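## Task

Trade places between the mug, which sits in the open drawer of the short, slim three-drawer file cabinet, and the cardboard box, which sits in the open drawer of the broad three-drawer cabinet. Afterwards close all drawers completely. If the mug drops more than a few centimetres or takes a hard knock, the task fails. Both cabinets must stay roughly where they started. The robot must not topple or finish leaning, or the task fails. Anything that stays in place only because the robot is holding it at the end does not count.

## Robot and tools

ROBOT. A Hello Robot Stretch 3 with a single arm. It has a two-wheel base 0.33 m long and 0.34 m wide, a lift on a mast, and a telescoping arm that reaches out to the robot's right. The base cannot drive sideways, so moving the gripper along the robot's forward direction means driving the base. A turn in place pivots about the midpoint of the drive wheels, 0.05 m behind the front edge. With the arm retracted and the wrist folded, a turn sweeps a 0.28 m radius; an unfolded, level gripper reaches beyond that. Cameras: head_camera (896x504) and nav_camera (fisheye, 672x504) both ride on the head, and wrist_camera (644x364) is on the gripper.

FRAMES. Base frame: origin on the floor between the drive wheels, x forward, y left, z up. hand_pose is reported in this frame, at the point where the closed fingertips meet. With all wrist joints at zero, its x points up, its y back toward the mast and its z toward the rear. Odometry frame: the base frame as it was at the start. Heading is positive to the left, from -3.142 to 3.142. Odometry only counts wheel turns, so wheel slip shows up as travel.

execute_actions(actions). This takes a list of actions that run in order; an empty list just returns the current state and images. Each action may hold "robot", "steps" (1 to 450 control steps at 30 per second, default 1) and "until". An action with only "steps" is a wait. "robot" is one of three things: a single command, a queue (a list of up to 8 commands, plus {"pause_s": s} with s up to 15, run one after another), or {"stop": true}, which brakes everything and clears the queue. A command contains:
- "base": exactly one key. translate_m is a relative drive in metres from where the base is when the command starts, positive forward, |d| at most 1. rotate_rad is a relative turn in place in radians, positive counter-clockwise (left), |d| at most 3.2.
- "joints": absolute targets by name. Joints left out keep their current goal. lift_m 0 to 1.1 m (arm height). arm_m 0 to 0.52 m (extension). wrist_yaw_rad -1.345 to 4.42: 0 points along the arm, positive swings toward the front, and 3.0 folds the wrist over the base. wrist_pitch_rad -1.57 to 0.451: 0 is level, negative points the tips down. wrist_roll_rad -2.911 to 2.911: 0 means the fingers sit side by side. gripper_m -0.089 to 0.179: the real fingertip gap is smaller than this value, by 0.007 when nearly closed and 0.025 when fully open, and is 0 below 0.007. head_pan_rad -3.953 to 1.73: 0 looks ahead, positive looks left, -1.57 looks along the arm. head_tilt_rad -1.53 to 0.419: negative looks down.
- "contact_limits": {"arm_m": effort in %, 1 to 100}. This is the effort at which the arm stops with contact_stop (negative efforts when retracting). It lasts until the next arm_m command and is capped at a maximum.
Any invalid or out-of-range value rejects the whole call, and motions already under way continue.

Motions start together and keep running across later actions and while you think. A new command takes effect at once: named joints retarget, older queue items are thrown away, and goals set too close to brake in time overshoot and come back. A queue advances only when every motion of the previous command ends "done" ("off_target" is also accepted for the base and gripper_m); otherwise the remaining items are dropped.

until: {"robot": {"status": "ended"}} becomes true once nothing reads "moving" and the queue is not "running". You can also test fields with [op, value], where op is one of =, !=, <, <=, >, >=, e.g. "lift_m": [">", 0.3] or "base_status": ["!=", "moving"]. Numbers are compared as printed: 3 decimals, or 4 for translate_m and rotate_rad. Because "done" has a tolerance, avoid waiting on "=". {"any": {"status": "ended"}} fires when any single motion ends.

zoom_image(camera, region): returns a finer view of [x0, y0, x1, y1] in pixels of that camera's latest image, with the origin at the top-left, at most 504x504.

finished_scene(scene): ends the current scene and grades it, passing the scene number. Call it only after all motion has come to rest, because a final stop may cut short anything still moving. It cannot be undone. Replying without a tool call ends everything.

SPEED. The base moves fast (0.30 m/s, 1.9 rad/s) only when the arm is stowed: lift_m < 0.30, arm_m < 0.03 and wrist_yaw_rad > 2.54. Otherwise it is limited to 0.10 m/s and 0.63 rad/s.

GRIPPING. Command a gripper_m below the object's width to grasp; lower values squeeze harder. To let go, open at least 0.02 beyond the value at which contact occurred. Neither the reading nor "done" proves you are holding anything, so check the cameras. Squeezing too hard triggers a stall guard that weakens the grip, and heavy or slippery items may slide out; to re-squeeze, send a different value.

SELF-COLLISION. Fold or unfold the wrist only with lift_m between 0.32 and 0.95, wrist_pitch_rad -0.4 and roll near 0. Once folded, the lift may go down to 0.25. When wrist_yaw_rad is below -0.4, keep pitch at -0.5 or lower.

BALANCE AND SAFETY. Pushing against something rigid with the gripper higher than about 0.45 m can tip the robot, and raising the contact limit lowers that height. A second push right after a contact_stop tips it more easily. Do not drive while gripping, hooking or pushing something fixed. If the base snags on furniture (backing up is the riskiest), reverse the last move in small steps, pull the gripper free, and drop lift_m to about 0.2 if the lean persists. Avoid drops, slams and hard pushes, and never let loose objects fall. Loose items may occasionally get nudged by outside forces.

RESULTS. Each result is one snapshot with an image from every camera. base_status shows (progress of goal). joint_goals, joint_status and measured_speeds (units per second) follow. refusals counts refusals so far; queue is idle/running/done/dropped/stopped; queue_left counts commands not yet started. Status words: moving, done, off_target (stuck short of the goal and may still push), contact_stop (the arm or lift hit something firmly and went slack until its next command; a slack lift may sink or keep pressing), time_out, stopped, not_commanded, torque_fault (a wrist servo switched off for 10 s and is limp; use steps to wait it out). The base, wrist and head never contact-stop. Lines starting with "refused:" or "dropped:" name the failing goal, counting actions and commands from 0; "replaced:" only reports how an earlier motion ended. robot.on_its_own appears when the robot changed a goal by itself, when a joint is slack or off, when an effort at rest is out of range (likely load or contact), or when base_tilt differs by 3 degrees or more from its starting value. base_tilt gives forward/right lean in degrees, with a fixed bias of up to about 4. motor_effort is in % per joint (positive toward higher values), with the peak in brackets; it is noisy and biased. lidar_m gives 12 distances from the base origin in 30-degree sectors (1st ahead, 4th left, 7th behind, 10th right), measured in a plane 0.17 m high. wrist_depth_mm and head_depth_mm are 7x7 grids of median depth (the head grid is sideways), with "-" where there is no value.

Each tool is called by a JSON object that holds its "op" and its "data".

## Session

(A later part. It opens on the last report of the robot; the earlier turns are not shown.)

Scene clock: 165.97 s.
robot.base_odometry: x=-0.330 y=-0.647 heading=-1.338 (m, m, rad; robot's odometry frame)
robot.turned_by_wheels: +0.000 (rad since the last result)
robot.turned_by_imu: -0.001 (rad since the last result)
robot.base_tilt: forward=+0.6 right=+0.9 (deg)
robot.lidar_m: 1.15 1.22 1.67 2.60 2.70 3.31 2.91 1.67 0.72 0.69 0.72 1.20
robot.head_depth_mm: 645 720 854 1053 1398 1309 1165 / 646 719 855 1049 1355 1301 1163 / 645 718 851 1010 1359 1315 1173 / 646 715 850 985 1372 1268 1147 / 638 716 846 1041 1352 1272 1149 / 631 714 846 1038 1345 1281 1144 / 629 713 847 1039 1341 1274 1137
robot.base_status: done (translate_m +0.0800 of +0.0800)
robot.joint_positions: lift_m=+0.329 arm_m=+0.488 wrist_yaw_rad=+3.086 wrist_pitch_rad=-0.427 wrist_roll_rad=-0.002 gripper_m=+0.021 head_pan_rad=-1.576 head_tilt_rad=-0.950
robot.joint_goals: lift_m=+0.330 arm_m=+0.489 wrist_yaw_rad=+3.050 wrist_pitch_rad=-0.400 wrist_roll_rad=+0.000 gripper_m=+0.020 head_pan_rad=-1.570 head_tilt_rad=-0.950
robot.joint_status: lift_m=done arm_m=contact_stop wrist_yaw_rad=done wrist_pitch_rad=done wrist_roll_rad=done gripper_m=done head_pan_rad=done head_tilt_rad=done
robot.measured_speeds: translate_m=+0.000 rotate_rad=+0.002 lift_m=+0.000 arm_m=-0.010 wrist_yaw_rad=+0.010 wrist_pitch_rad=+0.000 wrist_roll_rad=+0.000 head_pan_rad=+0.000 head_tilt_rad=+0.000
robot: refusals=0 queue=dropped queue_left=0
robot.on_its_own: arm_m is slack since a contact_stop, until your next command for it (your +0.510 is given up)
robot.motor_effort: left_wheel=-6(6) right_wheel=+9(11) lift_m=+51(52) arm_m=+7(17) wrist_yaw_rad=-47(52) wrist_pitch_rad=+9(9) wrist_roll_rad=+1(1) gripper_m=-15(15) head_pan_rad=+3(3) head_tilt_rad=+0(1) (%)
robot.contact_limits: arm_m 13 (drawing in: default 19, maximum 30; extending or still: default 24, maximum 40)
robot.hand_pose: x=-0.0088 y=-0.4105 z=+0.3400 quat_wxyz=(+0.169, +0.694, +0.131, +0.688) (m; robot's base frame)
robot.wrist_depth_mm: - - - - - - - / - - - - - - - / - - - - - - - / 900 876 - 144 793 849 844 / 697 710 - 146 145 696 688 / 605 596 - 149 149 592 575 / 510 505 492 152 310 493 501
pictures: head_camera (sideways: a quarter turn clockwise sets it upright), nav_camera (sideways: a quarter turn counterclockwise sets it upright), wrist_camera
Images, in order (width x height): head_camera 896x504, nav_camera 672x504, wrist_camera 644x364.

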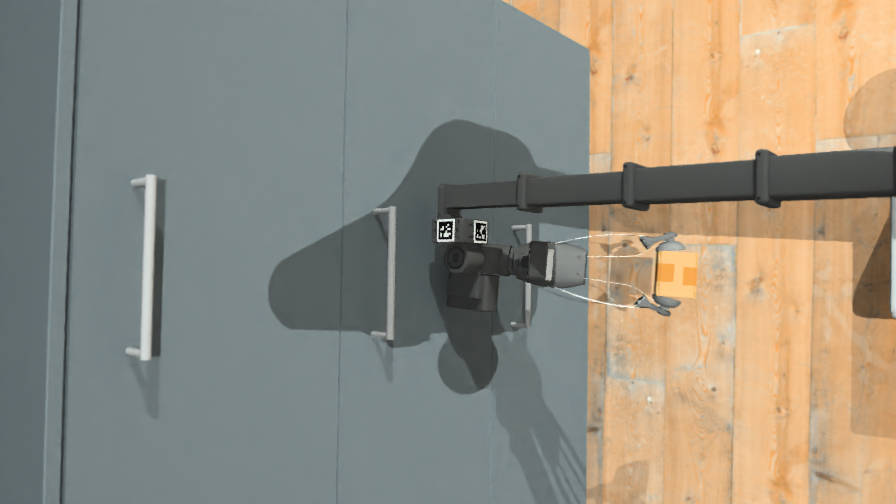

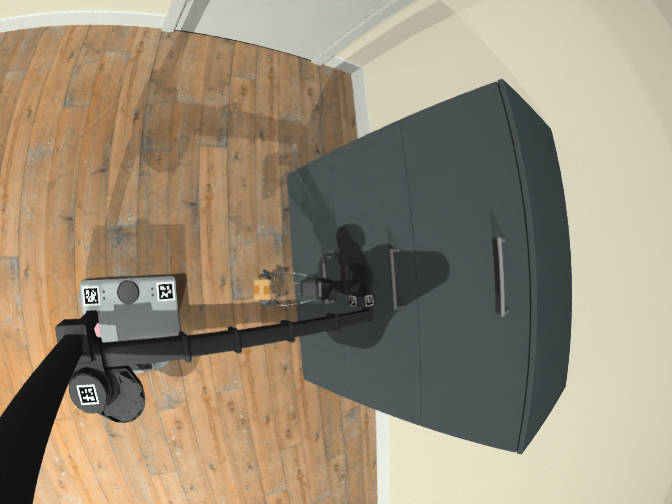

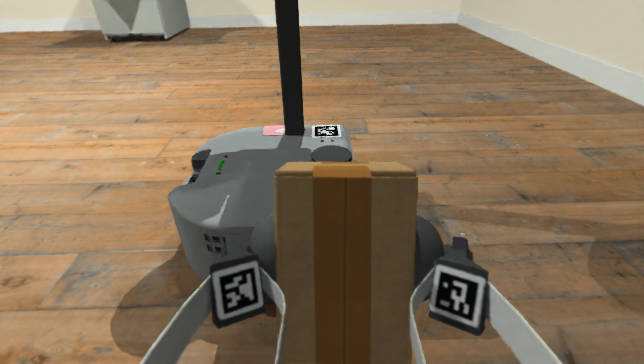

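{"op": "execute_actions", "data": {"actions": [{"robot":[{"joints":{"arm_m":0.01,"wrist_yaw_rad":2.8,"lift_m":0.29}},{"base":{"rotate_rad":2.359}},{"base":{"translate_m":1.0}},{"base":{"translate_m":0.799}},{"base":{"rotate_rad":0.784},"joints":{"lift_m":0.74}},{"joints":{"wrist_yaw_rad":0}},{"joints":{"wrist_pitch_rad":-1.57,"arm_m":0.4}}],"steps":450,"until":{"robot":{"status":"ended"}}},{"steps":450,"until":{"robot":{"status":"ended"}}}]}}

Scene clock: 201.53 s.
robot.base_odometry: x=+0.609 y=+0.888 heading=+1.805 (m, m, rad; robot's odometry frame)
robot.turned_by_wheels: +3.143 (rad since the last result)
robot.turned_by_imu: +3.134 (rad since the last result)
robot.base_tilt: forward=+0.6 right=+0.9 (deg)
robot.lidar_m: 1.89 2.12 2.31 2.46 2.47 2.55 2.45 1.88 0.75 0.72 1.36 1.85
robot.head_depth_mm: 1213 1403 1675 1706 1502 - - / 1218 1372 1631 - - 1243 1143 / 1209 1244 960 1075 1014 1233 1158 / 1215 1206 - 837 991 1251 1154 / 1209 1170 965 1067 1001 1243 1149 / 1215 1341 983 1548 1021 1241 1143 / 1212 1401 1670 1646 1434 1273 1138
robot.base_status: done (rotate_rad +0.7839 of +0.7840)
robot.joint_positions: lift_m=+0.739 arm_m=+0.400 wrist_yaw_rad=+0.001 wrist_pitch_rad=-1.564 wrist_roll_rad=-0.002 gripper_m=+0.021 head_pan_rad=-1.576 head_tilt_rad=-0.950
robot.joint_goals: lift_m=+0.740 arm_m=+0.400 wrist_yaw_rad=+0.000 wrist_pitch_rad=-1.570 wrist_roll_rad=+0.000 gripper_m=+0.020 head_pan_rad=-1.570 head_tilt_rad=-0.950
robot.joint_status: lift_m=done arm_m=done wrist_yaw_rad=done wrist_pitch_rad=done wrist_roll_rad=done gripper_m=done head_pan_rad=done head_tilt_rad=done
robot.measured_speeds: translate_m=+0.000 rotate_rad=+0.000 lift_m=+0.000 arm_m=+0.000 wrist_yaw_rad=+0.000 wrist_pitch_rad=+0.000 wrist_roll_rad=+0.000 head_pan_rad=+0.000 head_tilt_rad=+0.000
robot: refusals=0 queue=done queue_left=0
robot.motor_effort: left_wheel=-2(6) right_wheel=+1(7) lift_m=+52(55) arm_m=+3(4) wrist_yaw_rad=-1(33) wrist_pitch_rad=-2(10) wrist_roll_rad=+1(1) gripper_m=-16(15) head_pan_rad=+3(3) head_tilt_rad=+0(0) (%)
robot.hand_pose: x=-0.0217 y=-0.5223 z=+0.6217 quat_wxyz=(+0.503, +0.499, -0.501, -0.498) (m; robot's base frame)
robot.wrist_depth_mm: 804 773 327 324 320 318 731 / 801 783 383 383 376 361 741 / 825 802 395 388 385 377 760 / 821 826 403 143 184 388 777 / 852 829 407 146 145 391 795 / 886 872 - 149 149 397 805 / 884 883 319 152 228 308 813
pictures: head_camera (sideways: a quarter turn clockwise sets it upright), nav_camera (sideways: a quarter turn counterclockwise sets it upright), wrist_camera
Images, in order (width x height): head_camera 896x504, nav_camera 672x504, wrist_camera 644x364.

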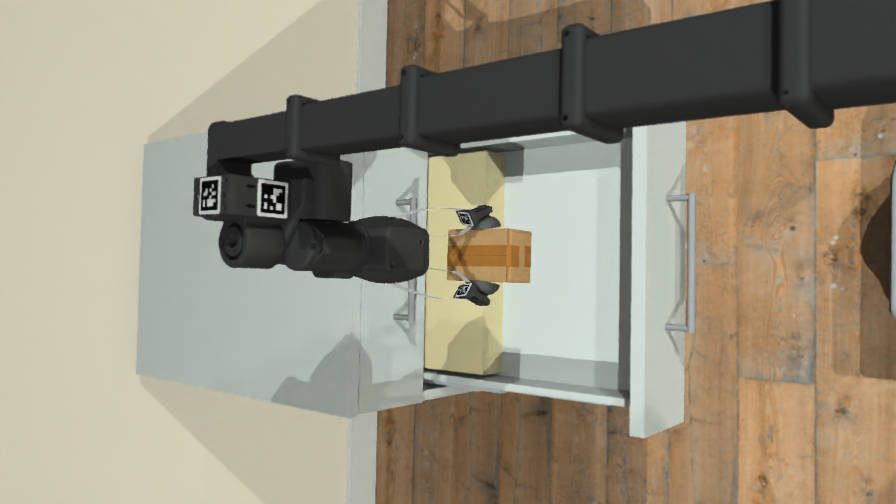

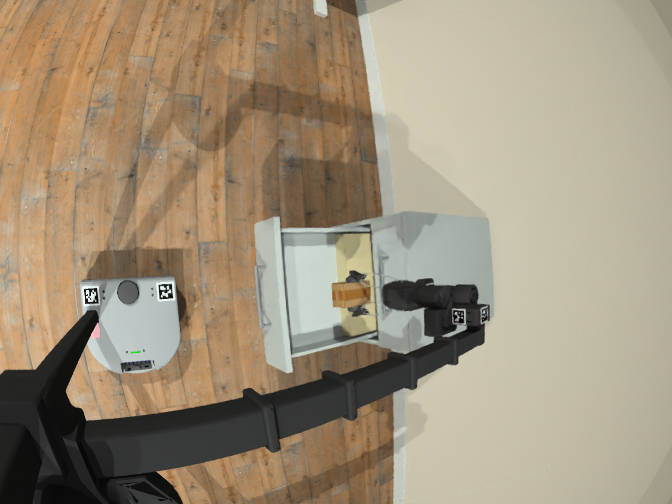

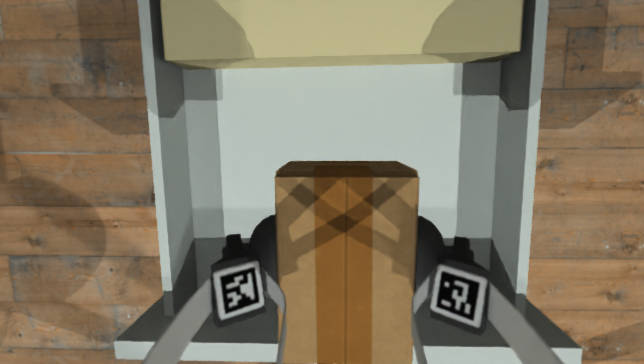

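{"op": "execute_actions", "data": {"actions": [{"robot":[{"joints":{"lift_m":0.546}},{"joints":{"gripper_m":0.1}},{"joints":{"lift_m":0.7}},{"base":{"translate_m":0.15},"joints":{"arm_m":0.0,"gripper_m":0.0,"wrist_pitch_rad":-0.8}},{"joints":{"lift_m":0.515}},{"joints":{"arm_m":0.06},"contact_limits":{"arm_m":12}}],"steps":450,"until":{"robot":{"status":"ended"}}},{"steps":200,"until":{"robot":{"status":"ended"}}}]}}

Scene clock: 224.03 s.
robot.base_odometry: x=+0.574 y=+1.034 heading=+1.805 (m, m, rad; robot's odometry frame)
robot.turned_by_wheels: +0.000 (rad since the last result)
robot.turned_by_imu: +0.004 (rad since the last result)
robot.base_tilt: forward=+0.9 right=+0.9 (deg)
robot.lidar_m: 1.74 1.99 2.09 2.46 2.48 2.70 2.60 1.88 0.75 0.72 1.36 1.84
robot.head_depth_mm: 1220 1350 989 1073 1003 1261 1167 / 1214 1199 984 1076 1001 1063 1178 / 1213 1184 978 1077 993 865 - / 1212 1175 972 1071 994 - 1119 / 1209 1404 1621 1638 1422 1275 1152 / 1214 1407 1668 1650 1440 1278 1143 / 1209 1408 1664 1660 1434 1274 1143
robot.base_status: done (translate_m +0.1500 of +0.1500)
robot.joint_positions: lift_m=+0.516 arm_m=+0.060 wrist_yaw_rad=+0.001 wrist_pitch_rad=-0.817 wrist_roll_rad=-0.002 gripper_m=+0.000 head_pan_rad=-1.576 head_tilt_rad=-0.950
robot.joint_goals: lift_m=+0.515 arm_m=+0.060 wrist_yaw_rad=+0.000 wrist_pitch_rad=-0.800 wrist_roll_rad=+0.000 gripper_m=+0.000 head_pan_rad=-1.570 head_tilt_rad=-0.950
robot.joint_status: lift_m=done arm_m=done wrist_yaw_rad=done wrist_pitch_rad=done wrist_roll_rad=done gripper_m=done head_pan_rad=done head_tilt_rad=done
robot.measured_speeds: translate_m=+0.000 rotate_rad=+0.000 lift_m=+0.000 arm_m=+0.000 wrist_yaw_rad=+0.000 wrist_pitch_rad=+0.000 wrist_roll_rad=+0.000 head_pan_rad=+0.000 head_tilt_rad=+0.000
robot: refusals=0 queue=done queue_left=0
robot.motor_effort: left_wheel=-1(2) right_wheel=+1(5) lift_m=+21(54) arm_m=+3(4) wrist_yaw_rad=-2(1) wrist_pitch_rad=+6(6) wrist_roll_rad=+1(1) gripper_m=-2(79) head_pan_rad=+3(3) head_tilt_rad=+0(0) (%)
robot.contact_limits: arm_m 12 (drawing in: default 19, maximum 30; extending or still: default 24, maximum 40)
robot.hand_pose: x=-0.0214 y=-0.3623 z=+0.4509 quat_wxyz=(+0.650, +0.282, -0.648, -0.281) (m; robot's base frame)
robot.wrist_depth_mm: - - - 365 371 366 358 / 980 994 962 327 334 263 304 / 876 886 840 262 292 252 243 / 763 785 156 149 147 147 146 / 693 696 658 180 184 186 184 / 644 642 613 - 242 223 221 / 580 591 577 580 558 566 559
pictures: head_camera (sideways: a quarter turn clockwise sets it upright), nav_camera (sideways: a quarter turn counterclockwise sets it upright), wrist_camera
Images, in order (width x height): head_camera 896x504, nav_camera 672x504, wrist_camera 644x364.

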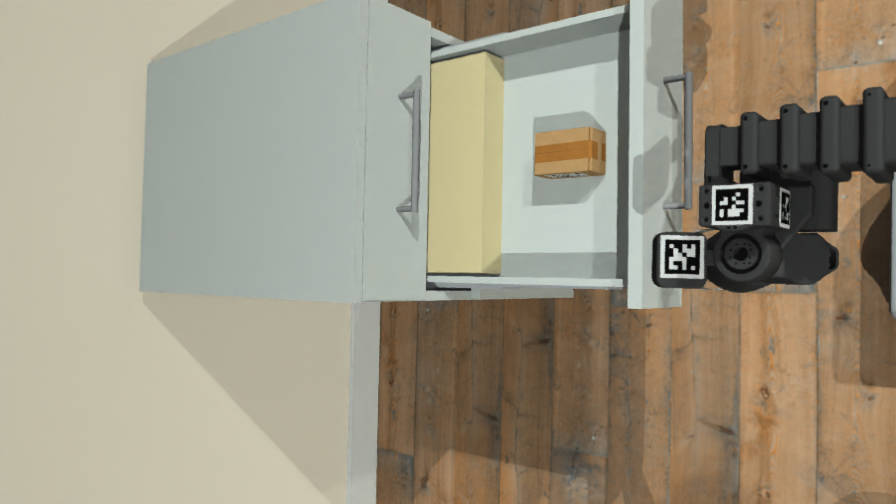

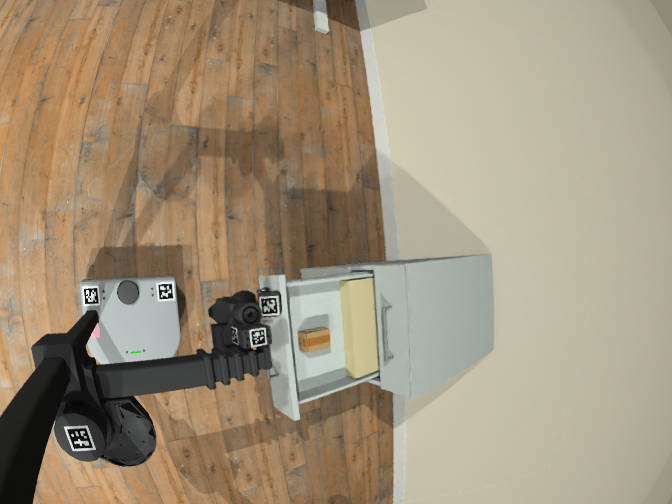

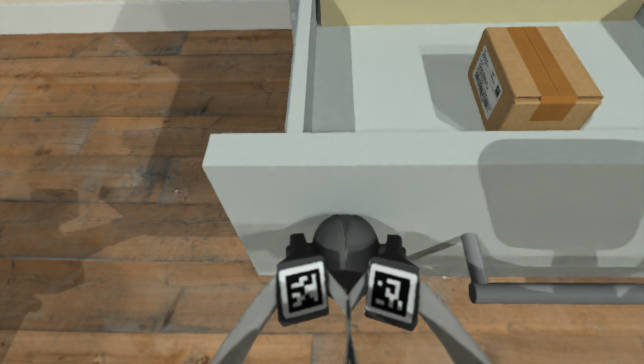

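{"op": "execute_actions", "data": {"actions": [{"robot":{"joints":{"arm_m":0.37},"contact_limits":{"arm_m":12}},"steps":450,"until":{"robot":{"status":"ended"}}}]}}

Scene clock: 230.50 s.
robot.base_odometry: x=+0.574 y=+1.034 heading=+1.805 (m, m, rad; robot's odometry frame)
robot.turned_by_wheels: +0.000 (rad since the last result)
robot.turned_by_imu: +0.001 (rad since the last result)
robot.base_tilt: forward=+0.7 right=+1.0 (deg)
robot.lidar_m: 1.74 1.99 2.08 2.46 2.47 2.70 2.60 1.88 0.74 0.72 1.36 1.84
robot.head_depth_mm: 1209 1337 988 1098 1482 1303 1170 / 1216 1195 983 1061 1393 1297 1182 / 1213 1188 977 1019 1383 1294 1158 / 1215 1177 971 1015 1383 1288 1155 / 1210 1406 1623 1628 1424 1282 1146 / 1211 1405 1659 1655 1439 1282 1144 / 1207 1407 1660 1648 1434 1274 1141
robot.base_status: done (translate_m +0.1500 of +0.1500)
robot.joint_positions: lift_m=+0.516 arm_m=+0.370 wrist_yaw_rad=+0.003 wrist_pitch_rad=-0.815 wrist_roll_rad=-0.002 gripper_m=+0.000 head_pan_rad=-1.576 head_tilt_rad=-0.950
robot.joint_goals: lift_m=+0.515 arm_m=+0.370 wrist_yaw_rad=+0.000 wrist_pitch_rad=-0.800 wrist_roll_rad=+0.000 gripper_m=+0.000 head_pan_rad=-1.570 head_tilt_rad=-0.950
robot.joint_status: lift_m=done arm_m=done wrist_yaw_rad=done wrist_pitch_rad=done wrist_roll_rad=done gripper_m=done head_pan_rad=done head_tilt_rad=done
robot.measured_speeds: translate_m=+0.000 rotate_rad=+0.000 lift_m=+0.000 arm_m=+0.000 wrist_yaw_rad=+0.000 wrist_pitch_rad=+0.000 wrist_roll_rad=+0.000 head_pan_rad=+0.000 head_tilt_rad=+0.000
robot: refusals=0 queue=done queue_left=0
robot.motor_effort: left_wheel=-1(2) right_wheel=+1(1) lift_m=+21(19) arm_m=+3(2) wrist_yaw_rad=-4(6) wrist_pitch_rad=+5(7) wrist_roll_rad=+1(1) gripper_m=-2(3) head_pan_rad=+3(3) head_tilt_rad=+0(0) (%)
robot.contact_limits: arm_m 12 (drawing in: default 19, maximum 30; extending or still: default 24, maximum 40)
robot.hand_pose: x=-0.0211 y=-0.6728 z=+0.4513 quat_wxyz=(+0.650, +0.282, -0.648, -0.279) (m; robot's base frame)
robot.wrist_depth_mm: 763 761 115 115 114 114 113 / 876 865 133 132 132 131 130 / 874 886 149 146 145 144 143 / 771 768 174 164 163 162 161 / 691 684 671 199 202 205 203 / 633 631 634 - 306 282 280 / 577 582 572 557 557 548 540
pictures: head_camera (sideways: a quarter turn clockwise sets it upright), nav_camera (sideways: a quarter turn counterclockwise sets it upright), wrist_camera
Images, in order (width x height): head_camera 896x504, nav_camera 672x504, wrist_camera 644x364.

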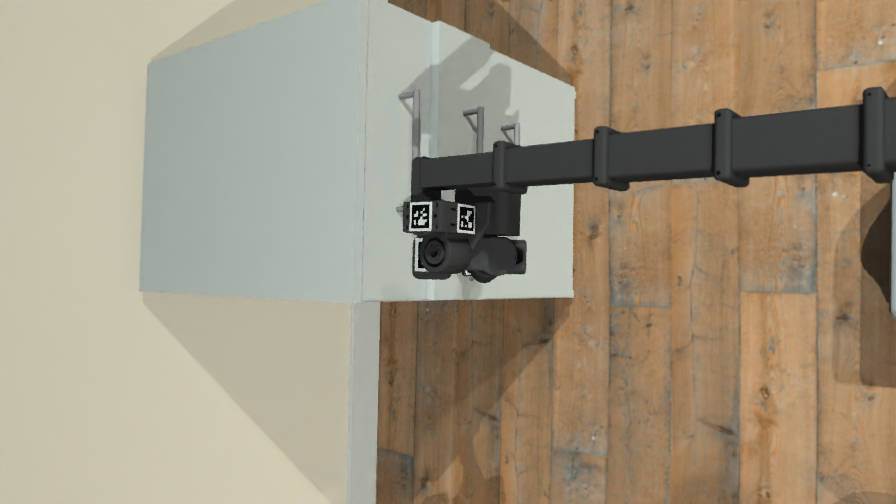

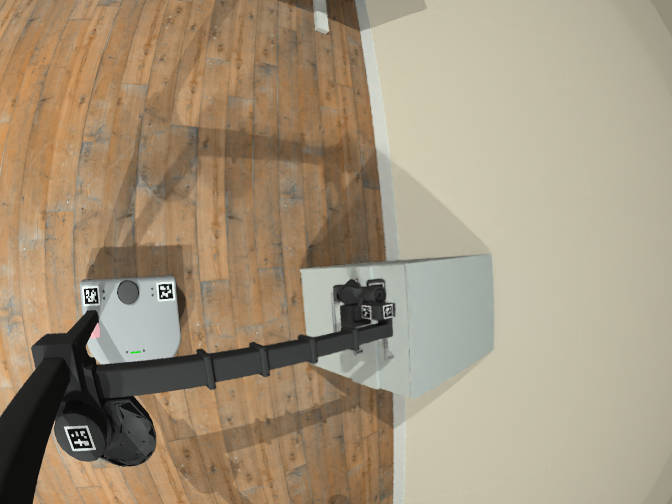

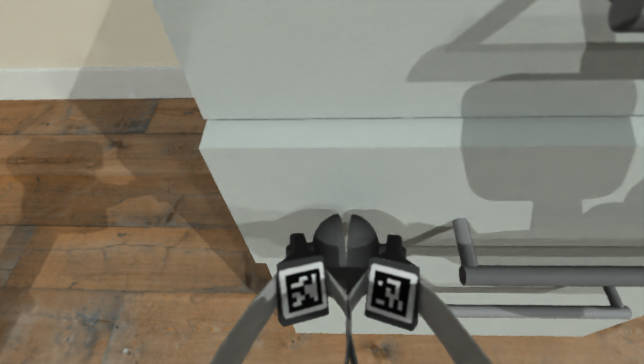

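{"op": "execute_actions", "data": {"actions": [{"robot":{"joints":{"arm_m":0.41},"contact_limits":{"arm_m":8}},"steps":450,"until":{"robot":{"status":"ended"}}},{"robot":{"joints":{"arm_m":0.36,"head_pan_rad":0.75,"head_tilt_rad":-0.4}},"steps":450,"until":{"robot":{"status":"ended"}}}]}}

Scene clock: 236.17 s.
robot.base_odometry: x=+0.574 y=+1.034 heading=+1.805 (m, m, rad; robot's odometry frame)
robot.turned_by_wheels: +0.000 (rad since the last result)
robot.turned_by_imu: +0.001 (rad since the last result)
robot.base_tilt: forward=+0.7 right=+1.0 (deg)
robot.lidar_m: 1.74 2.00 2.09 2.46 2.46 2.70 2.60 1.88 0.75 0.72 1.36 1.85
robot.head_depth_mm: 2064 2153 2246 2352 2434 1990 1583 / 2225 2311 2444 2536 2563 1971 1560 / 2365 2505 2629 2506 2567 1961 1552 / 2573 2716 2805 2179 2330 1944 1538 / 2817 2955 3164 2252 2351 1941 1533 / 2731 2941 3060 3247 2547 1912 1517 / 2536 2651 2821 2959 2514 1892 1511
robot.base_status: done (translate_m +0.1500 of +0.1500)
robot.joint_positions: lift_m=+0.516 arm_m=+0.360 wrist_yaw_rad=+0.002 wrist_pitch_rad=-0.815 wrist_roll_rad=-0.002 gripper_m=+0.000 head_pan_rad=+0.743 head_tilt_rad=-0.409
robot.joint_goals: lift_m=+0.515 arm_m=+0.360 wrist_yaw_rad=+0.000 wrist_pitch_rad=-0.800 wrist_roll_rad=+0.000 gripper_m=+0.000 head_pan_rad=+0.750 head_tilt_rad=-0.400
robot.joint_status: lift_m=done arm_m=done wrist_yaw_rad=done wrist_pitch_rad=done wrist_roll_rad=done gripper_m=done head_pan_rad=done head_tilt_rad=done
robot.measured_speeds: translate_m=+0.000 rotate_rad=+0.000 lift_m=+0.000 arm_m=+0.000 wrist_yaw_rad=+0.000 wrist_pitch_rad=+0.000 wrist_roll_rad=+0.000 head_pan_rad=+0.000 head_tilt_rad=+0.000
robot: refusals=0 queue=done queue_left=0
robot.motor_effort: left_wheel=-1(3) right_wheel=+1(2) lift_m=+20(20) arm_m=-3(9) wrist_yaw_rad=-3(4) wrist_pitch_rad=+5(14) wrist_roll_rad=+1(1) gripper_m=-2(3) head_pan_rad=+4(42) head_tilt_rad=+5(44) (%)
robot.hand_pose: x=-0.0213 y=-0.6635 z=+0.4513 quat_wxyz=(+0.650, +0.281, -0.648, -0.280) (m; robot's base frame)
robot.wrist_depth_mm: 779 773 126 125 125 123 123 / 882 901 145 144 142 142 141 / 881 857 176 170 168 167 166 / 766 757 737 206 205 203 202 / 701 690 676 251 249 245 242 / 639 633 625 - 333 328 328 / 580 582 585 565 559 546 547
pictures: head_camera (sideways: a quarter turn clockwise sets it upright), nav_camera (sideways: a quarter turn counterclockwise sets it upright), wrist_camera
replaced: robot.arm_m: its motion had ended contact_stop
Images, in order (width x height): head_camera 896x504, nav_camera 672x504, wrist_camera 644x364.

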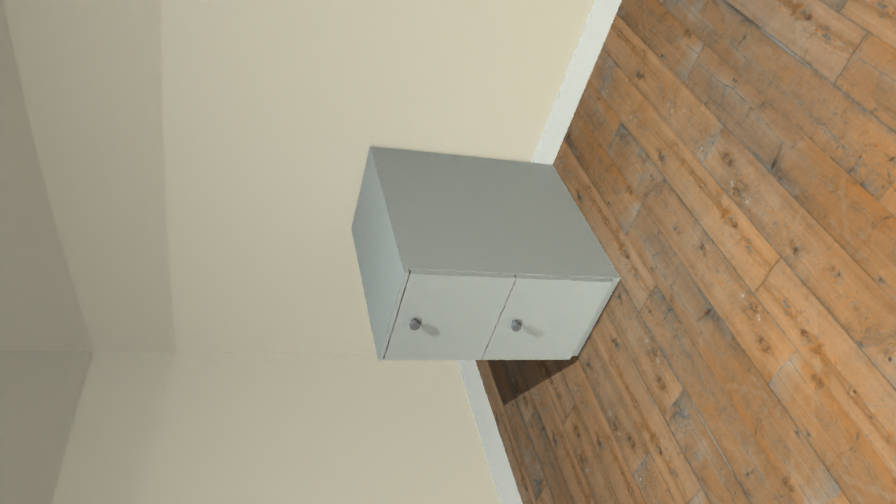

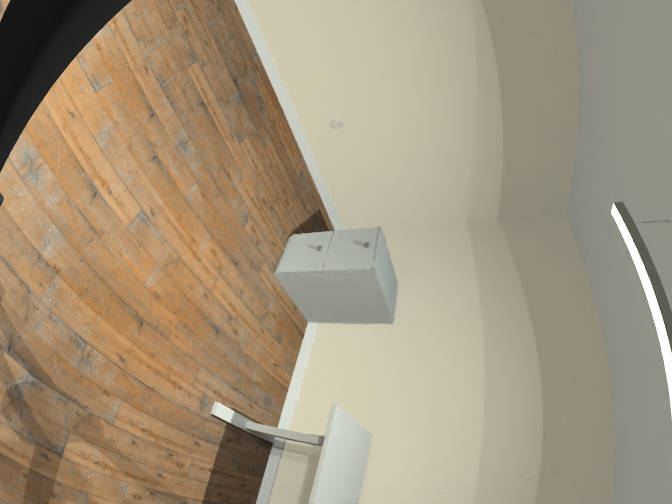

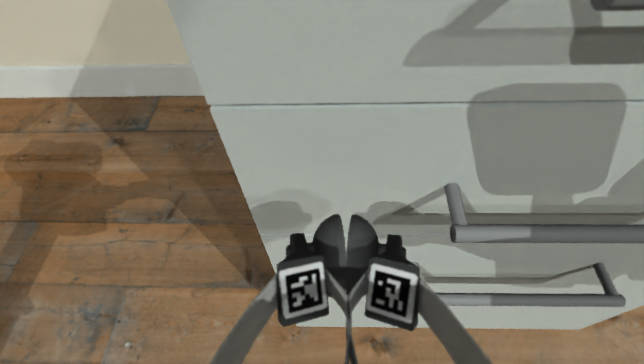

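{"op": "finished_scene", "data": {"scene": 2}}

The scene is finished: the task was done.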